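# Hot-swap flagged drives in the dock with bench spares

## Task

Swap out every drive flagged on the screen for one of the two spare drives lying on the bench mat. Insert each replacement connector end first, pointing downward and turned the same way as its neighbours. Leave all unflagged drives exactly as they were found. A newly inserted drive spends some time rebuilding, and at no moment may more than one bay be partly or fully empty or rebuilding, or the job fails. Set each removed drive straight down on the mat. At the end the dock must rest flat on the mat, no drive may still be rebuilding, and nothing may be off the table. Finish by releasing and pulling the gripper away, because anything held in place only by the robot does not count.

## Robot and tools

Robot: one six-joint arm with a two-finger parallel gripper. Every joint list, whether in a command row or in a result, uses this order: wrist pitch, wrist roll, shoulder, elbow, waist, forearm roll. Stated joint ranges in radians: waist -3.491 to 3.491, shoulder -3.140 to 3.140, elbow -1.187 to 4.328, forearm roll -3.316 to 3.316, wrist pitch -3.140 to 3.140, wrist roll -3.927 to 3.927. A real end stop may sit up to 0.010 rad either side of these values.

Frame: the scene frame has its origin on the table top directly under the arm base. +z is up, and +y is to the left when looking along +x. The base may be tilted. Results report end_effector_position in metres and end_effector_quat_wxyz. At long reach the printed position can be inaccurate. The fingers point along the gripper's +z axis and close along its y axis. The reported point lies between the pads when they are closed. Fingertips extend about 33 mm past it when closed and 9 mm when fully open. Closing also moves the tips roughly 24 mm farther from the arm, so leave that much clearance over a surface.

Row format: one row is 9 numbers, each in [-1, 1]. The first six are joint offsets in the joint order above. The last three are gripper/position, gripper/force_limit and gripper/speed. Joint offsets are scaled: 1.0 equals 1.983 rad for waist and shoulder, 2.38 for elbow, and 2.975 for forearm roll, wrist pitch and wrist roll. They are offsets, not poses.

Gripper numbers: position +1 is fully open (140 mm); the pads touch at about -0.8; -1 keeps closing until blocked. force_limit on parts up to 40 mm wide gives about 14 N at -1, 60 N at 0 and 107 N at +1. speed gives about 30 mm/s at -1, 140 at 0 and 250 at +1.

execute_actions(actions): a list of actions. Each action is a list of up to 15 rows, and each row lasts one control step (1/30 s). If an action has fewer than 15 rows, its last row repeats until 15 steps have run. Offsets in every row of an action are measured from the joint angles at that action's start, not from the previous row. For the first action of a call, that start is the last angles reported in this scene. An action is refused if it would push a joint more than 0.010 rad outward beyond its range. If any action is malformed, or the first one fails this check, nothing in the call runs. A joint asked past its real end is stopped there, and the result then says "joint sent to its limit"; the absence of that line does not prove there is more room. An empty list simply returns the state and images.

move(target, speed, blocking): target is one 9-number row. Its offsets are counted from the "Joint positions" of the latest result that shows them. All joints travel along paths that finish together, so the hand moves on a curve. speed is the top rate in rad/s of the joint with the largest travel, from 0.01 to 2, default 0.5. A path lasts 0.5 to 10 s and is cut off at 10 s. Gripper values are sent at the start. Moves do not slow for obstacles. The arm is stiff, so aiming even slightly past a firm contact can trigger a fault; faster contact hits harder. The "move:" line gives the outcome (done, off_target, moving, held, fault), limits=held or limits=none, and the joint farthest from its target. With blocking=false the call returns after 0.5 s while motion continues; until a result shows it ended, other moves and execute_actions are refused, so use wait or stop first.

wait(seconds): 0 to 10; lets the scene run with the last command held, and returns early if a running move ends. stop(): brakes a running move; braking needs room, and the fingers keep moving. zoom_image(camera, region): camera is cam_head_left, cam_head_right, cam_high or cam_wrist; region is [x0, y0, x1, y1] in pixels from the top-left, at most 504 by 504. finished_scene(scene): pass the current scene's number. It cannot be undone.

Motion limits: joint targets change no faster than 2.62 (waist, shoulder), 3.14 (elbow) and 3.93 (wrist and forearm joints) rad/s, reaching that rate 0.5 s from rest. Targets stay within 0.805 rad (waist, shoulder), 0.966 (elbow) or 1.21 (others) of the measured angle. If the targets would move the hand more than 70 mm from where it is, they are scaled back. Large moves therefore take several actions. "Joint targets" shows the current aims. "joint command not followed" means the clearance check altered the targets. Step readings list joint angles at some steps, with HELD marking steps that were held back.

Gripping: send position -1 and confirm object_status 2. Codes: 0 moving, 1 blocked while opening, 2 blocked while closing, 3 at the requested position or pads together (a thin part may still be held). To squeeze harder, raise force_limit and switch position between -1 and -0.98. position_measured is in counts: 3 is fully open and 230 is pads touching.

Faults to avoid: contact torque reaching a load limit (145 N m for waist, shoulder and elbow; 36.4 for the three wrist and forearm joints, including the weight of what is held), or any outside force of 150 N. Either one halts the arm for 10 seconds and drops the rest of the call. Holding loads heats the motors; a MOTOR HOT line warns of this, and an OVER-TEMPERATURE FAULT brakes the arm. Flange force is a noisy estimate that includes the weight of a held part. Loose objects may sometimes get a brief push. Avoid dropping drives, slamming, hitting hard or knocking anything off the table.

Cameras: cam_head_left, cam_head_right and cam_high are 896x504; cam_wrist is a 616x616 fisheye. Calibrations map world to camera and can be off by up to about 2.3 degrees and 9 millimetres.

Each tool is called after ">>>" in YAML: its name, and indented under it one key for each argument.

## Session

>>> execute_actions:
  actions: []

Scene clock: 0.00 s.
end_effector_position=(+0.3946, -0.1229, +0.3146) position_measured=3 object_status=3 end_effector_quat_wxyz=(+0.545, -0.569, +0.499, -0.361)
Joint names: [wrist pitch, wrist roll, shoulder, elbow, waist, forearm roll]
Joint positions: [-1.582  2.    -0.163 -0.733 -1.248 -1.483]
Joint velocities: [ 0.    -0.001  0.    -0.    -0.    -0.001]
Flange force (N, the push that the arm receives, along the gripper's own x y z axes): no reading
Joint targets: [-1.582 2.000 -0.163 -0.733 -1.248 -1.483]

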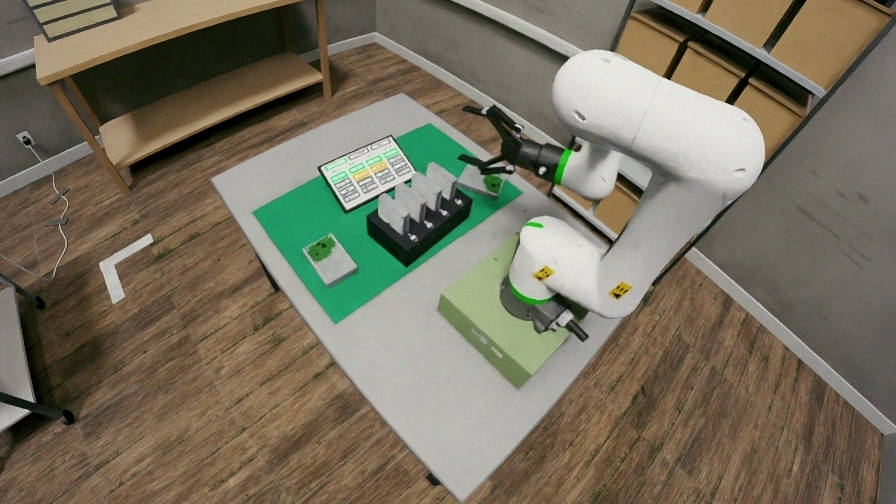

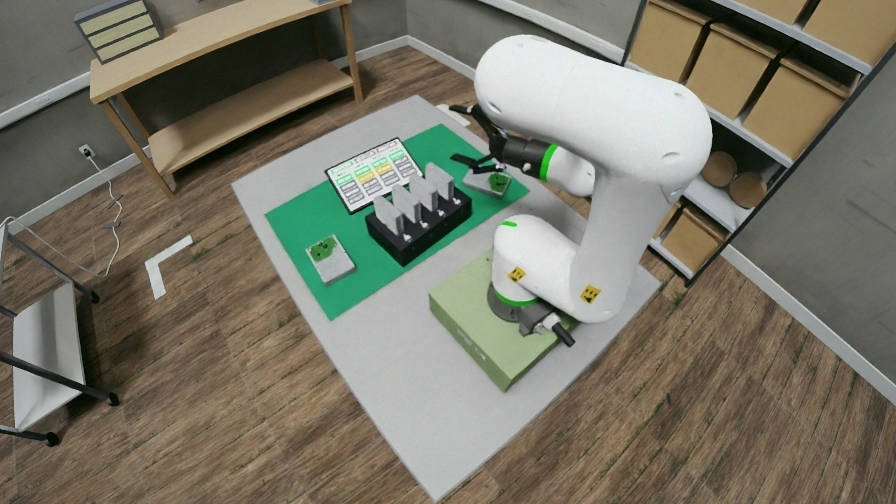

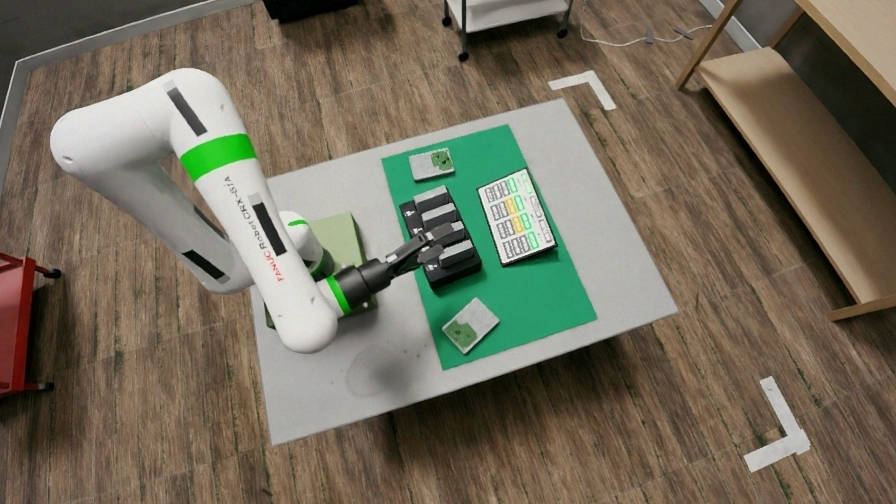

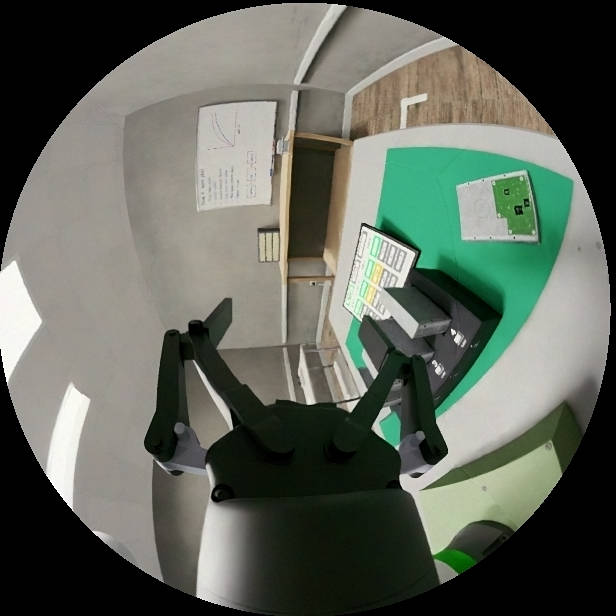

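>>> zoom_image:
  camera: "cam_high"
  region: [370, 130, 610, 370]

>>> zoom_image:
  camera: "cam_head_left"
  region: [290, 120, 530, 300]

Region (370, 130, 610, 370) of cam_high's 896x504 image, scaled by 2.100, with more detail than that image has.

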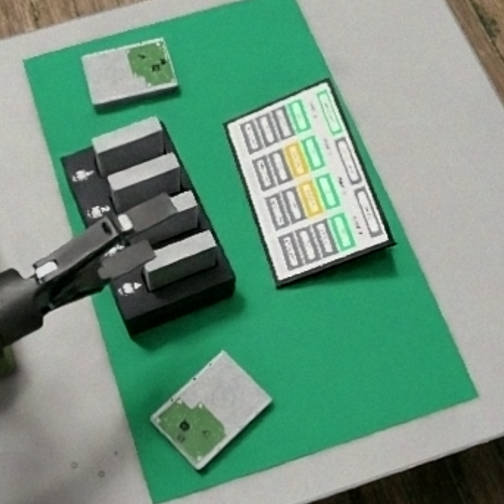

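Region (290, 120, 530, 300) of cam_head_left's 896x504 image, scaled by 2.100, with more detail than that image has; it fills the top 378 rows of this view, and the rest is white.

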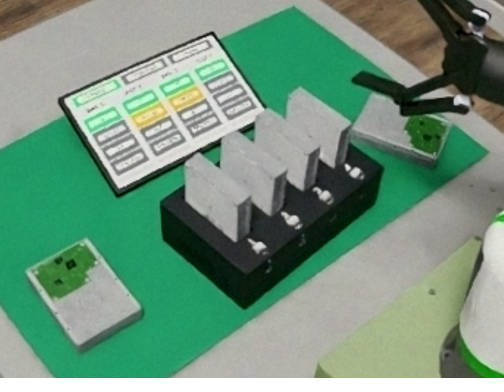

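>>> execute_actions:
  actions:
    - [[0,0,0,0,0.15,0,1,0,0]]
    - [[0,0,0,0,0,0,1,0,0]]

>>> execute_actions:
  actions:
    - [[0,0,0,0,0,0.1,1,0,0]]
    - [[0,0,0,0,0,0,1,0,0]]

>>> execute_actions:
  actions:
    - [[0.1,0,0,0,0,0,1,0,0]]
    - [[0,0,0,0,0,0,1,0,0]]

>>> execute_actions:
  actions:
    - [[0,0.1,0,0,0,0,1,0,0]]
    - [[0,0,0,0,0,0,1,0,0]]

Scene clock: 29.80 s.
end_effector_position=(+0.4155, -0.0069, +0.3098) position_measured=3 object_status=3 end_effector_quat_wxyz=(+0.596, -0.632, +0.416, -0.269)
Joint names: [wrist pitch, wrist roll, shoulder, elbow, waist, forearm roll]
Joint positions: [-1.582  2.    -0.163 -0.733 -0.952 -1.483]
Joint velocities: [-0.     0.001  0.     0.001 -0.    -0.002]
Flange force (N, the push that the arm receives, along the gripper's own x y z axes): [8.2 2.2 -2.1]
Flange force at the end of the 1st action (N, along the gripper's axes at the end of the call): [7.2 2.5 6.5]
Joint targets: [-1.582 2.000 -0.163 -0.733 -0.952 -1.483]
Step readings (joint positions; steps 1 to 15: 1st action; 16 to 30: 2nd action):
0: [-1.582 2.000 -0.163 -0.733 -1.248 -1.483]
1: [-1.582 2.000 -0.163 -0.733 -1.247 -1.483]
2: [-1.582 2.000 -0.163 -0.733 -1.245 -1.483]
4: [-1.582 2.000 -0.163 -0.733 -1.222 -1.483]
8: [-1.582 2.000 -0.163 -0.733 -1.110 -1.483]
15: [-1.582 2.000 -0.163 -0.733 -0.952 -1.483]
16: [-1.582 2.000 -0.163 -0.733 -0.950 -1.483]
17: [-1.582 2.000 -0.163 -0.733 -0.951 -1.483]
19: [-1.582 2.000 -0.163 -0.733 -0.952 -1.483]
23: [-1.582 2.000 -0.163 -0.733 -0.952 -1.483]
30: Joint positions above
camera_calibration (this result's frames):
cam_wrist: T_world_to_cam=[[-0.154384, -0.0850395, -0.984344, 0.369543], [-0.815407, 0.573563, 0.0783365, 0.328744], [0.557921, 0.814736, -0.157891, 0.0202407], [0, 0, 0, 1]] pos_world=[0.313819, -0.17362, 0.341201]

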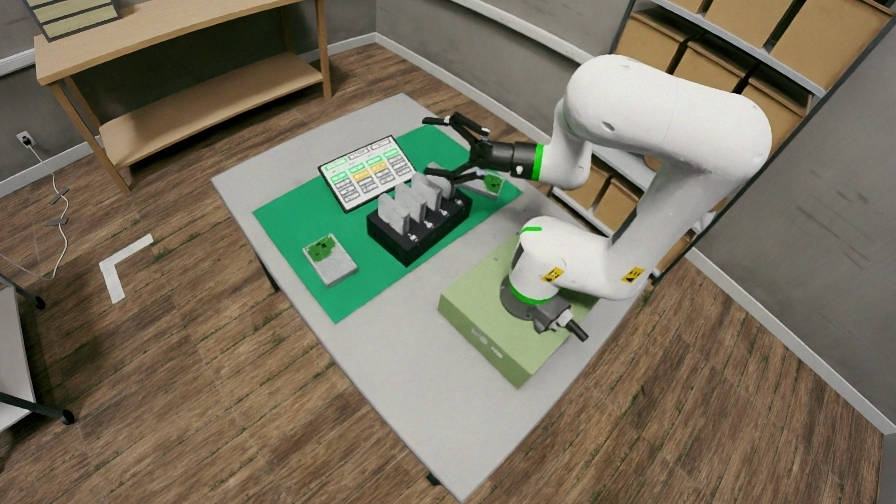

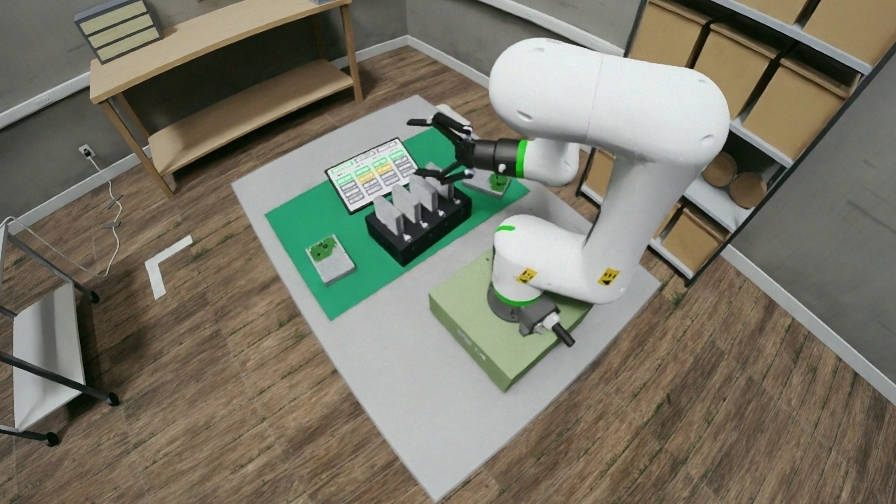

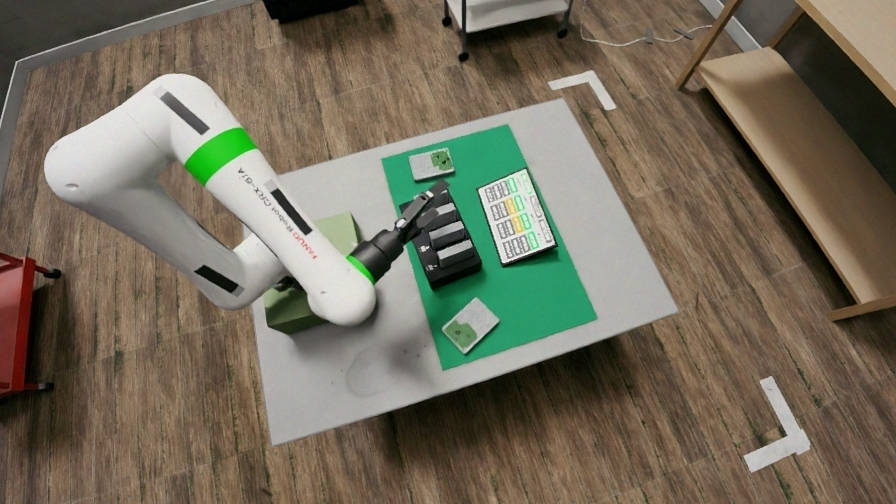

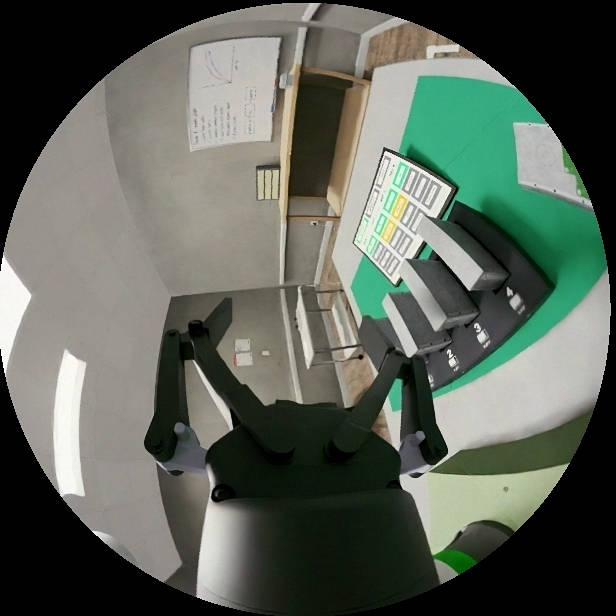

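Scene clock: 30.80 s.
end_effector_position=(+0.3310, +0.0050, +0.2366) position_measured=3 object_status=3 end_effector_quat_wxyz=(-0.531, +0.721, -0.412, +0.170)
Joint names: [wrist pitch, wrist roll, shoulder, elbow, waist, forearm roll]
Joint positions: [-1.582  2.    -0.163 -0.733 -0.952 -1.186]
Joint velocities: [-0.    -0.001  0.     0.001  0.    -0.001]
Flange force (N, the push that the arm receives, along the gripper's own x y z axes): [4.0 -0.7 -4.2]
Flange force at the end of the 1st action (N, along the gripper's axes at the end of the call): [7.8 1.1 -3.2]
Joint targets: [-1.582 2.000 -0.163 -0.733 -0.952 -1.186]
Step readings (joint positions; steps 1 to 15: 1st action; 16 to 30: 2nd action):
0: [-1.582 2.000 -0.163 -0.733 -0.952 -1.483]
1: [-1.582 2.000 -0.163 -0.733 -0.952 -1.483]
2: [-1.582 2.000 -0.163 -0.733 -0.952 -1.479]
4: [-1.582 2.000 -0.163 -0.733 -0.952 -1.445]
8: [-1.582 2.000 -0.163 -0.733 -0.952 -1.292]
15: [-1.582 2.000 -0.163 -0.733 -0.952 -1.186]
16: [-1.582 2.000 -0.163 -0.733 -0.952 -1.186]
17: [-1.582 2.000 -0.163 -0.733 -0.952 -1.186]
19: [-1.582 2.000 -0.163 -0.733 -0.952 -1.186]
23: [-1.582 2.000 -0.163 -0.733 -0.952 -1.186]
30: Joint positions above
camera_calibration (this result's frames):
cam_wrist: T_world_to_cam=[[-0.341821, -0.230325, -0.911103, 0.330901], [-0.866898, 0.451592, 0.211075, 0.245018], [0.362831, 0.861983, -0.354032, 0.156843], [0, 0, 0, 1]] pos_world=[0.268607, -0.16963, 0.305295]

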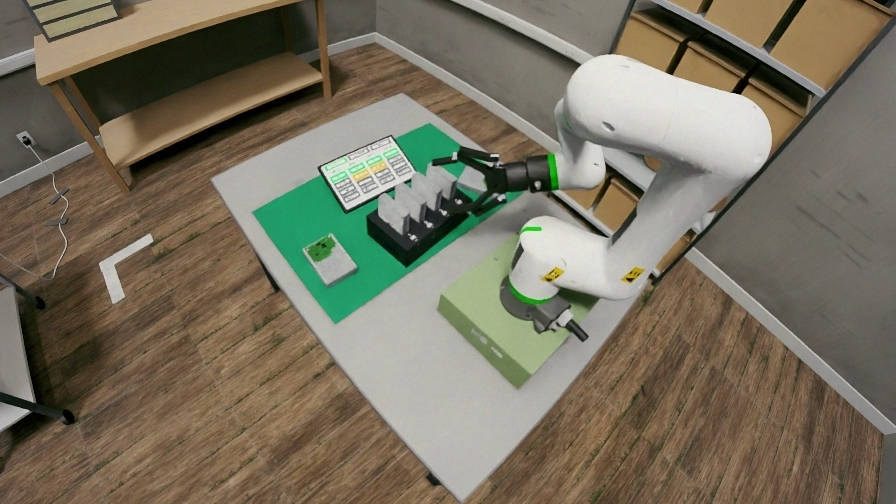

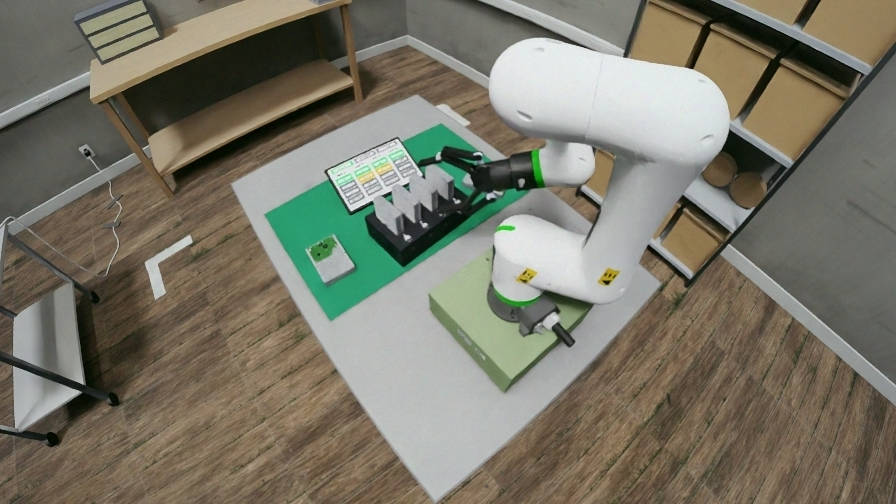

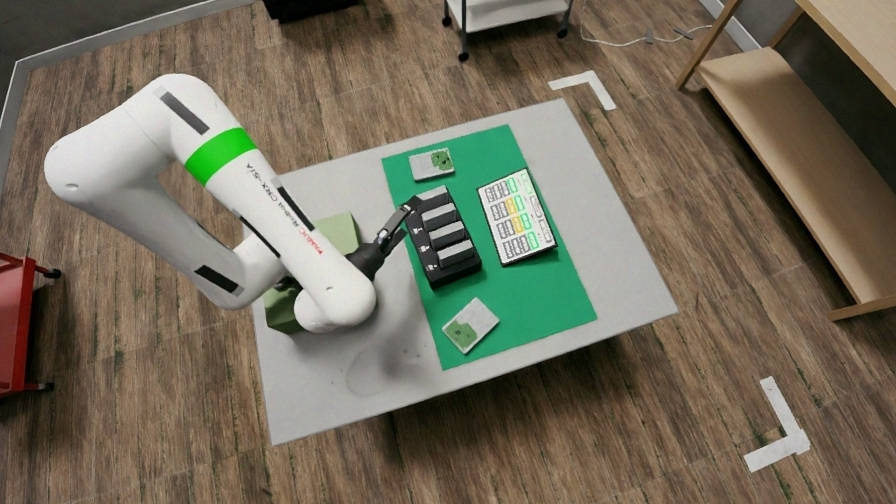

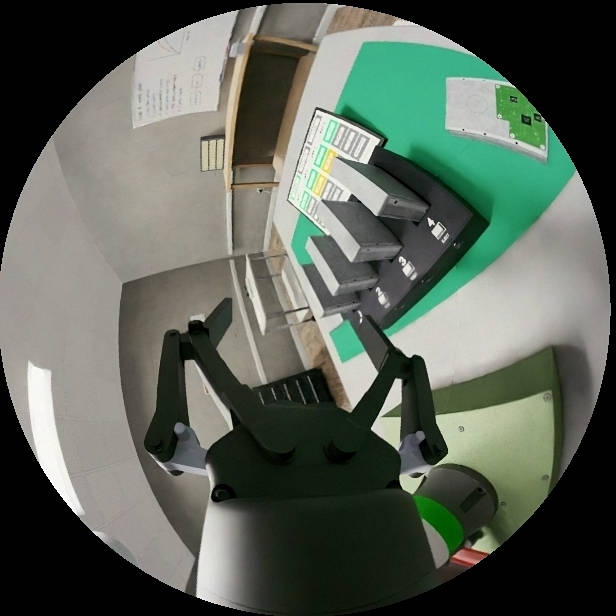

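Scene clock: 31.80 s.
end_effector_position=(+0.3597, -0.0825, +0.1849) position_measured=3 object_status=3 end_effector_quat_wxyz=(-0.425, +0.723, -0.489, +0.240)
Joint names: [wrist pitch, wrist roll, shoulder, elbow, waist, forearm roll]
Joint positions: [-1.285  2.    -0.163 -0.733 -0.952 -1.186]
Joint velocities: [-0.    -0.    -0.     0.001  0.     0.001]
Flange force (N, the push that the arm receives, along the gripper's own x y z axes): [7.3 -0.7 -1.4]
Flange force at the end of the 1st action (N, along the gripper's axes at the end of the call): [5.8 -0.3 1.3]
Joint targets: [-1.285 2.000 -0.163 -0.733 -0.952 -1.186]
Step readings (joint positions; steps 1 to 15: 1st action; 16 to 30: 2nd action):
0: [-1.582 2.000 -0.163 -0.733 -0.952 -1.186]
1: [-1.582 2.000 -0.163 -0.733 -0.952 -1.186]
2: [-1.578 2.000 -0.163 -0.733 -0.952 -1.186]
4: [-1.545 2.000 -0.163 -0.733 -0.952 -1.186]
8: [-1.389 2.000 -0.163 -0.733 -0.952 -1.186]
15: [-1.285 2.000 -0.163 -0.733 -0.952 -1.186]
16: [-1.285 2.000 -0.163 -0.733 -0.952 -1.186]
17: [-1.285 2.000 -0.163 -0.733 -0.952 -1.186]
19: [-1.285 2.000 -0.163 -0.733 -0.952 -1.186]
23: [-1.285 2.000 -0.163 -0.733 -0.952 -1.186]
30: Joint positions above
camera_calibration (this result's frames):
cam_wrist: T_world_to_cam=[[-0.46248, -0.304567, -0.832677, 0.296176], [-0.729609, 0.664341, 0.162239, 0.29749], [0.503769, 0.682562, -0.529459, 0.170513], [0, 0, 0, 1]] pos_world=[0.268127, -0.223815, 0.288634]

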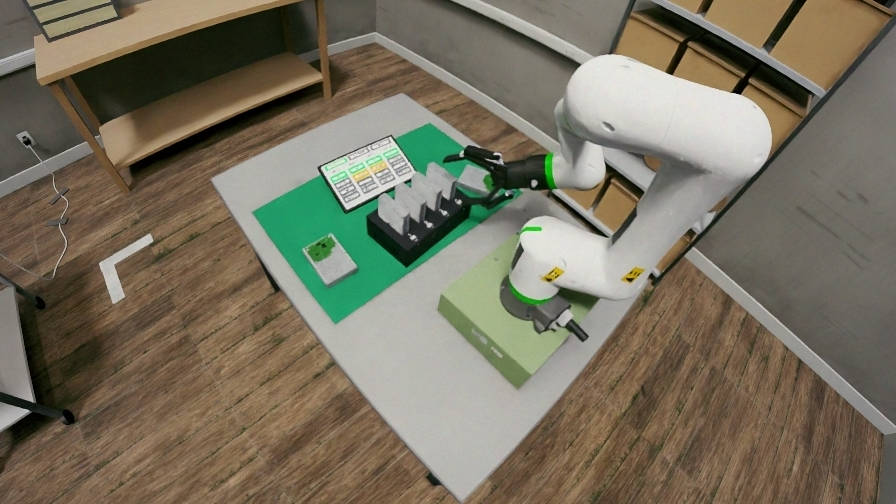

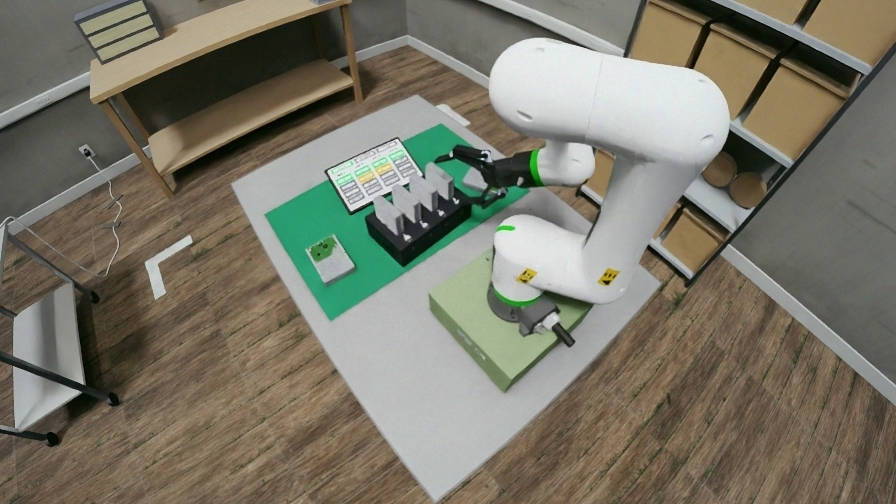

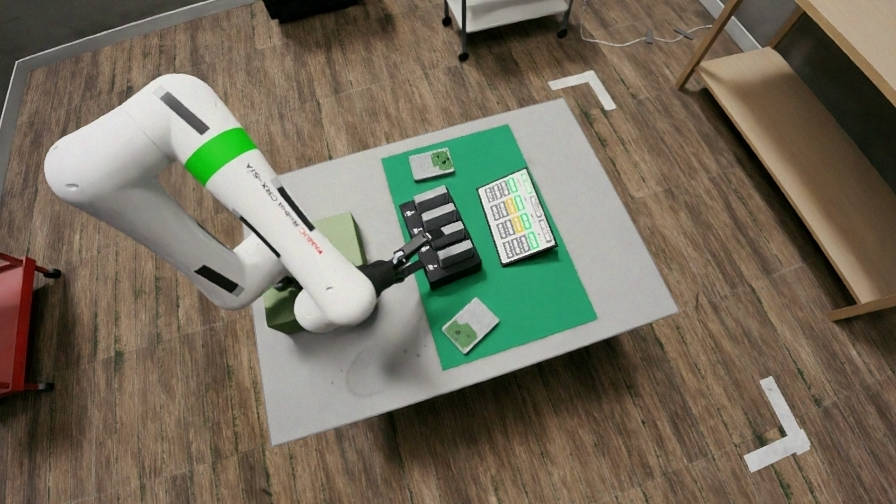

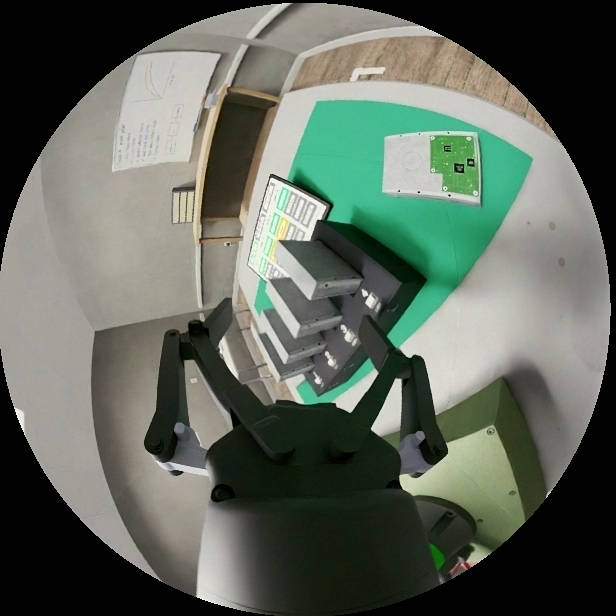

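Scene clock: 32.80 s.
end_effector_position=(+0.3597, -0.0825, +0.1849) position_measured=3 object_status=3 end_effector_quat_wxyz=(-0.385, +0.787, -0.377, +0.300)
Joint names: [wrist pitch, wrist roll, shoulder, elbow, waist, forearm roll]
Joint positions: [-1.285  2.298 -0.163 -0.733 -0.952 -1.186]
Joint velocities: [ 0.    -0.002 -0.    -0.001  0.    -0.002]
Flange force (N, the push that the arm receives, along the gripper's own x y z axes): [6.3 0.3 0.9]
Flange force at the end of the 1st action (N, along the gripper's axes at the end of the call): [4.9 3.4 -2.1]
Joint targets: [-1.285 2.298 -0.163 -0.733 -0.952 -1.186]
Step readings (joint positions; steps 1 to 15: 1st action; 16 to 30: 2nd action):
0: [-1.285 2.000 -0.163 -0.733 -0.952 -1.186]
1: [-1.285 2.000 -0.163 -0.733 -0.952 -1.186]
2: [-1.285 2.005 -0.163 -0.733 -0.952 -1.186]
4: [-1.285 2.038 -0.163 -0.733 -0.952 -1.186]
8: [-1.285 2.198 -0.163 -0.733 -0.952 -1.186]
15: [-1.285 2.298 -0.163 -0.733 -0.952 -1.186]
16: [-1.285 2.298 -0.163 -0.733 -0.952 -1.186]
17: [-1.285 2.298 -0.163 -0.733 -0.952 -1.186]
19: [-1.285 2.298 -0.163 -0.733 -0.952 -1.186]
23: [-1.285 2.298 -0.163 -0.733 -0.952 -1.186]
30: Joint positions above
camera_calibration (this result's frames):
cam_wrist: T_world_to_cam=[[-0.303747, -0.54876, -0.778845, 0.208984], [-0.830602, 0.552979, -0.0656867, 0.36676], [0.466731, 0.626958, -0.623767, 0.19668], [0, 0, 0, 1]] pos_world=[0.276313, -0.211439, 0.30954]

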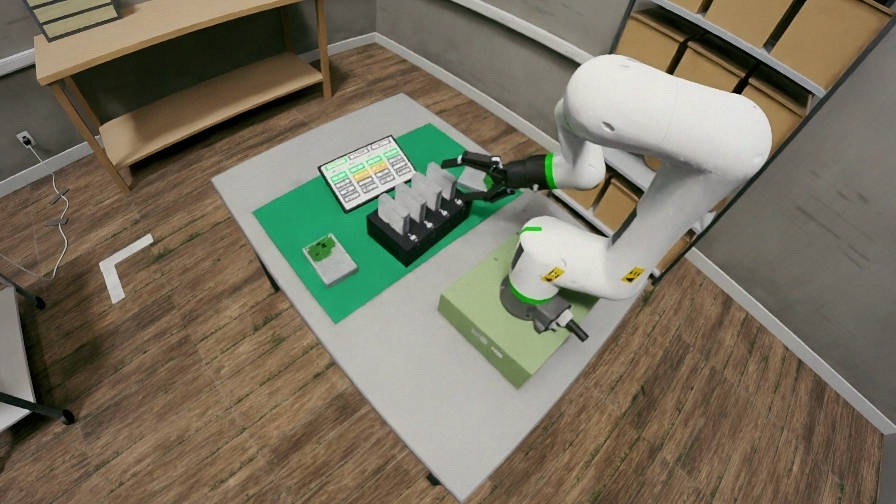

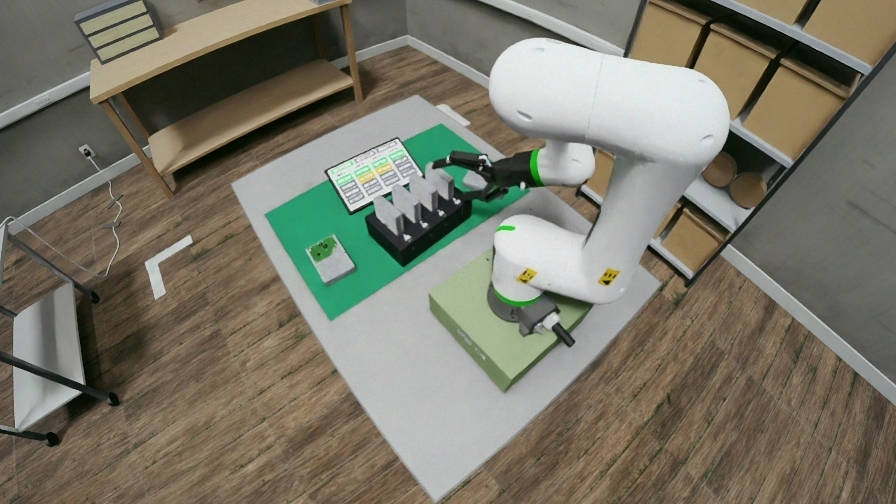

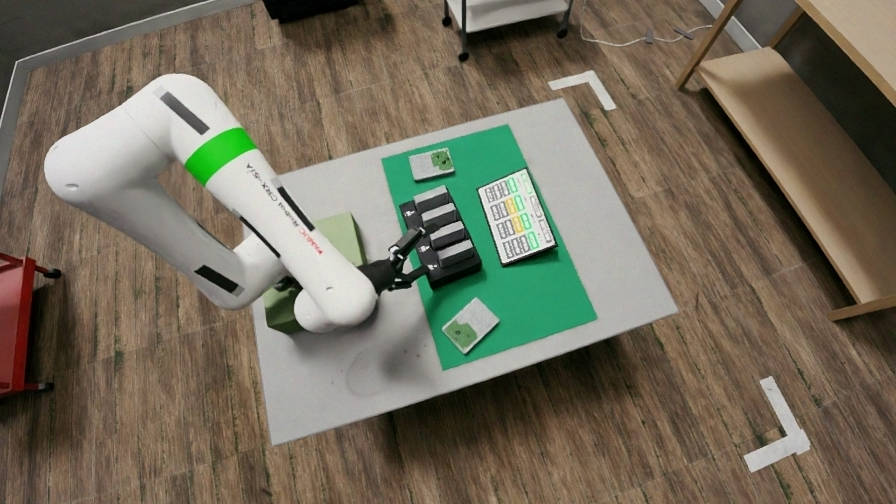

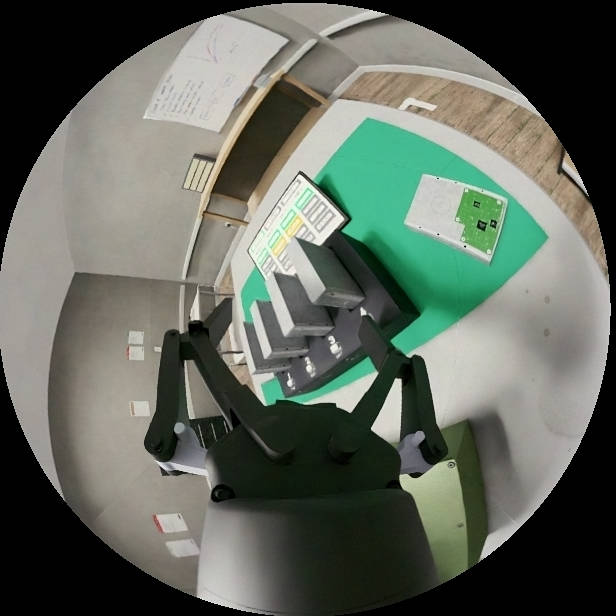

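>>> zoom_image:
  camera: "cam_head_left"
  region: [310, 125, 430, 220]

>>> zoom_image:
  camera: "cam_high"
  region: [390, 140, 570, 300]

>>> zoom_image:
  camera: "cam_head_right"
  region: [290, 130, 530, 300]

Region (310, 125, 430, 220) of cam_head_left's 896x504 image, scaled by 4.200, with more detail than that image has; it fills the top 399 rows of this view, and the rest is white.

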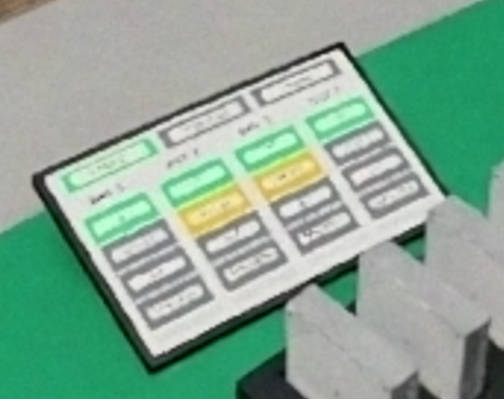

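Region (390, 140, 570, 300) of cam_high's 896x504 image, scaled by 2.800, with more detail than that image has.

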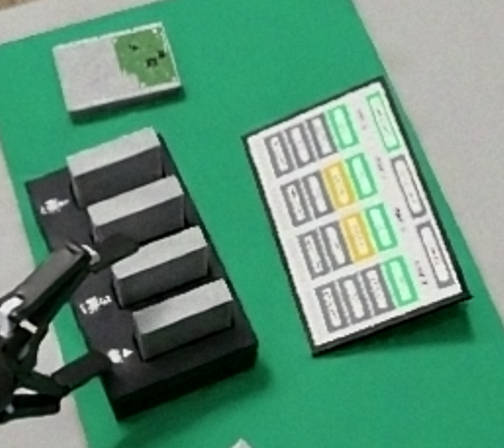

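Region (290, 130, 530, 300) of cam_head_right's 896x504 image, scaled by 2.100, with more detail than that image has; it fills the top 357 rows of this view, and the rest is white.

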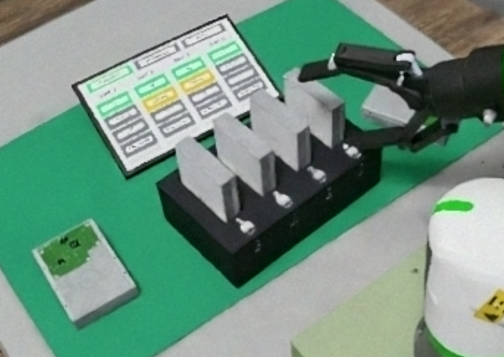

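>>> move:
  target: [-0.1,0,0,0.22,0,-0.1,1,0,0]
  speed: 0.6

Scene clock: 105.63 s.
end_effector_position=(+0.4999, -0.1296, +0.4924) position_measured=3 object_status=3 end_effector_quat_wxyz=(-0.423, +0.749, -0.144, +0.489)
Joint names: [wrist pitch, wrist roll, shoulder, elbow, waist, forearm roll]
Joint positions: [-1.582  2.298 -0.163 -0.209 -0.952 -1.483]
Joint velocities: [ 0.     0.002  0.     0.002  0.    -0.   ]
Flange force (N, the push that the arm receives, along the gripper's own x y z axes): [6.3 1.8 0.8]
Joint targets: [-1.582 2.298 -0.163 -0.209 -0.952 -1.483]
move: done; limits=none; farthest joint: the waist, 0.000 radians from its target (0.000 radians at the start)
camera_calibration (this result's frames):
cam_wrist: T_world_to_cam=[[0.238716, -0.70167, -0.671322, 0.121363], [-0.746543, 0.309509, -0.588964, 0.713553], [0.621039, 0.641766, -0.449942, 0.191797], [0, 0, 0, 1]] pos_world=[0.384613, -0.258783, 0.588029]

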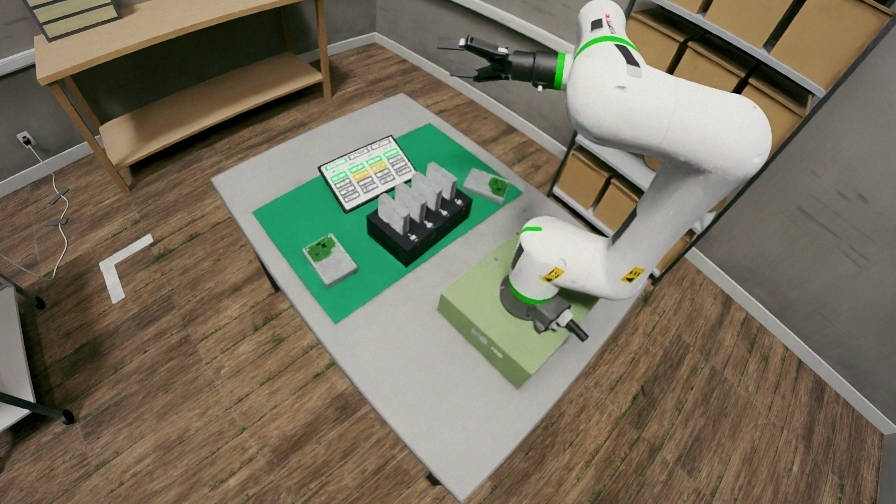

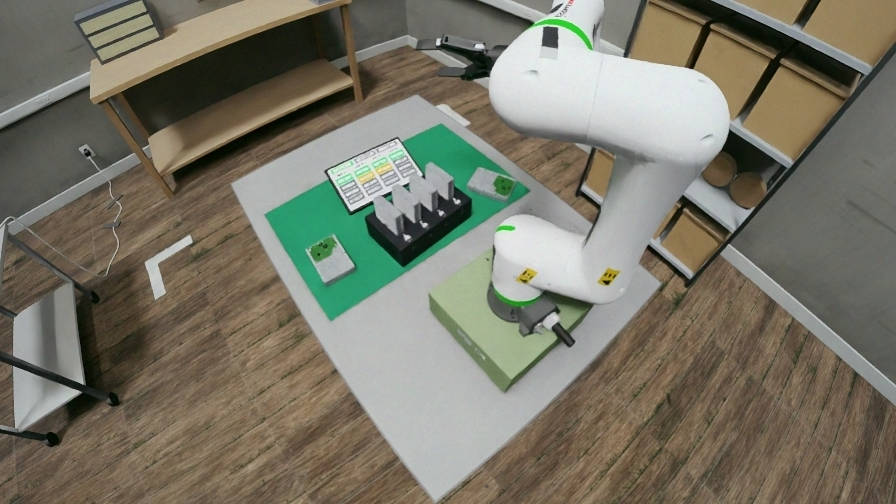

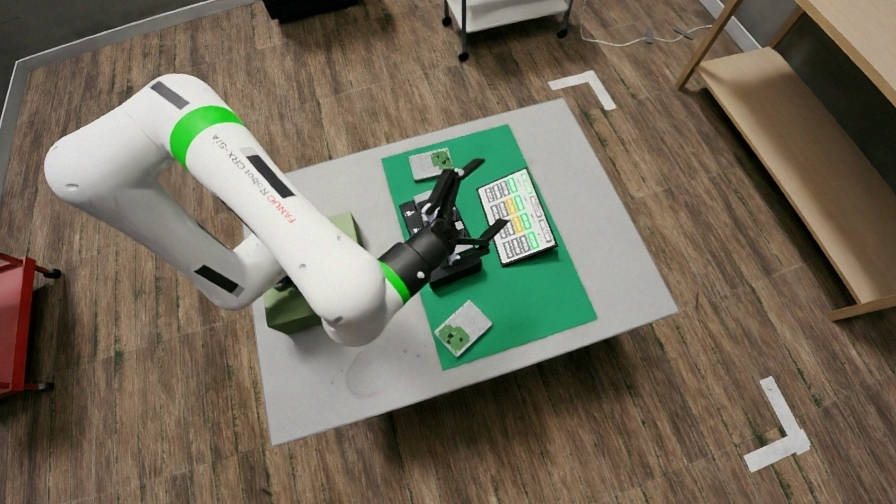

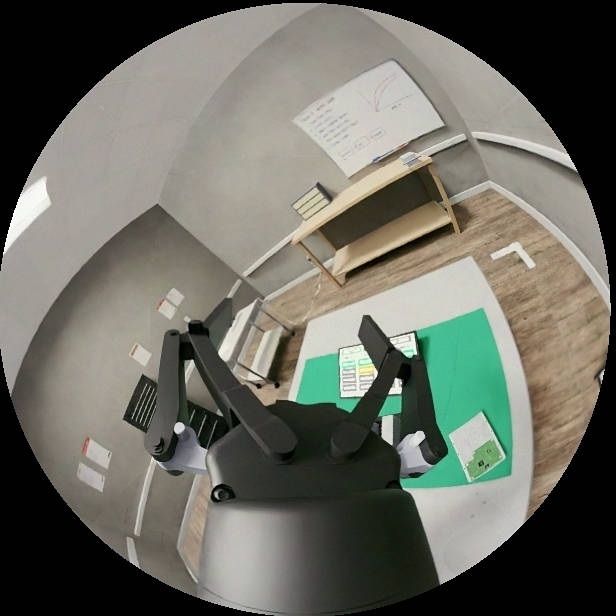

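>>> move:
  target: [0.0437,-0.3546,0.0212,0.0197,0.748,0.4985,1,0,0]
  speed: 0.8

Scene clock: 112.93 s.
end_effector_position=(+0.4399, +0.0528, +0.3005) position_measured=3 object_status=3 end_effector_quat_wxyz=(-0.002, +0.999, +0.045, -0.002)
Joint names: [wrist pitch, wrist roll, shoulder, elbow, waist, forearm roll]
Joint positions: [-1.452  1.243 -0.121 -0.163  0.531 -0.   ]
Joint velocities: [-0.    -0.001 -0.     0.001  0.     0.   ]
Flange force (N, the push that the arm receives, along the gripper's own x y z axes): [12.1 1.3 -4.5]
Joint targets: [-1.452 1.243 -0.121 -0.163 0.532 -0.000]
move: done; limits=none; farthest joint: the elbow, 0.001 radians from its target (0.047 radians at the start)
camera_calibration (this result's frames):
cam_wrist: T_world_to_cam=[[0.236542, -0.971206, 0.0283936, -0.0602973], [-0.89677, -0.206979, 0.391105, 0.298115], [-0.373967, -0.117975, -0.919908, 0.644643], [0, 0, 0, 1]] pos_world=[0.522679, 0.0791943, 0.47813]

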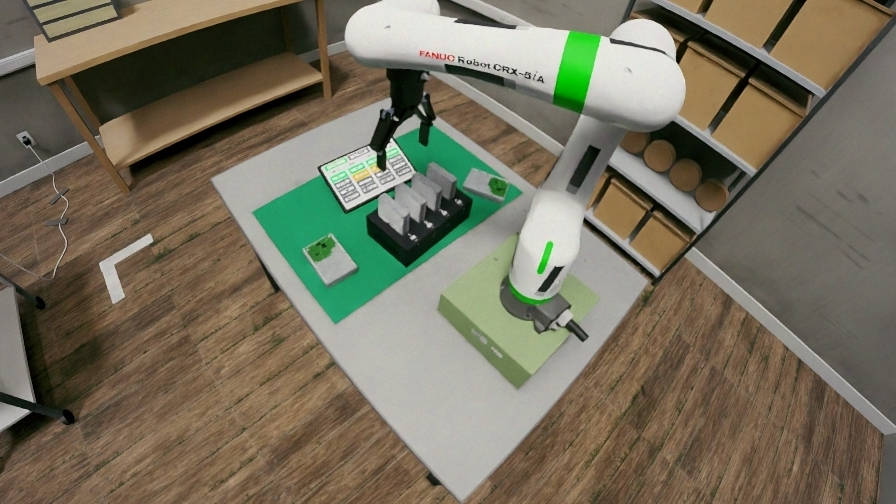

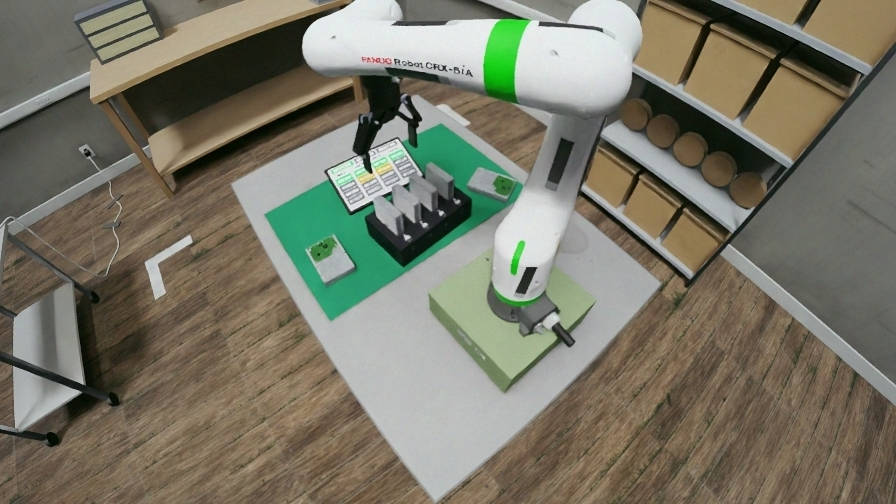

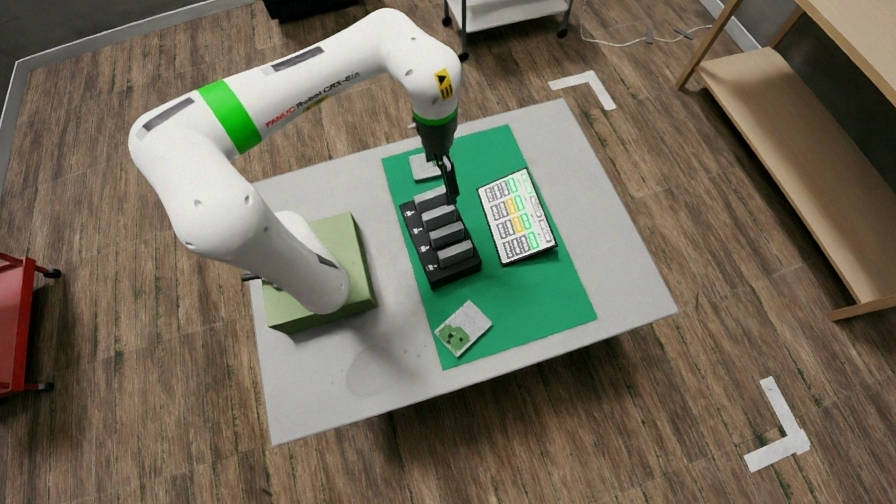

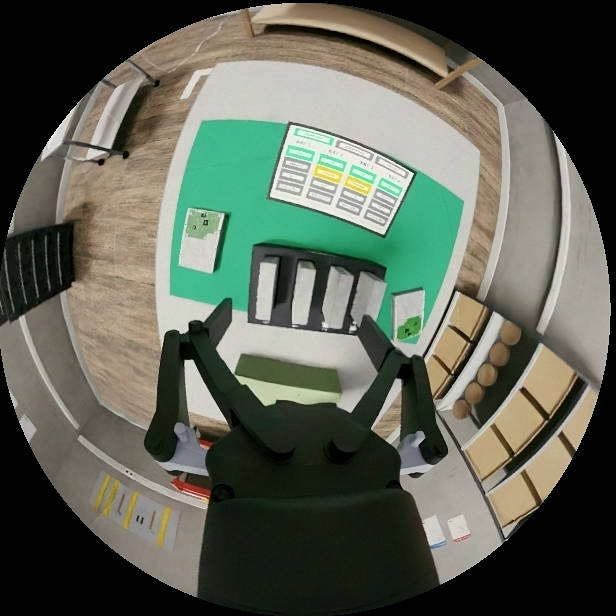

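>>> zoom_image:
  camera: "cam_wrist"
  region: [160, 110, 440, 360]

Region (160, 110, 440, 360) of cam_wrist's 616x616 image, scaled by 1.800, with more detail than that image has; it fills the top 450 rows of this view, and the rest is white.

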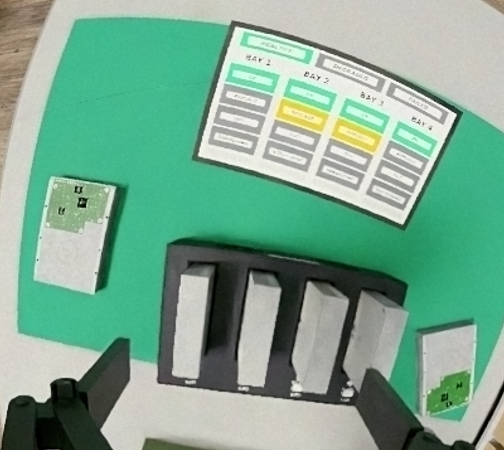

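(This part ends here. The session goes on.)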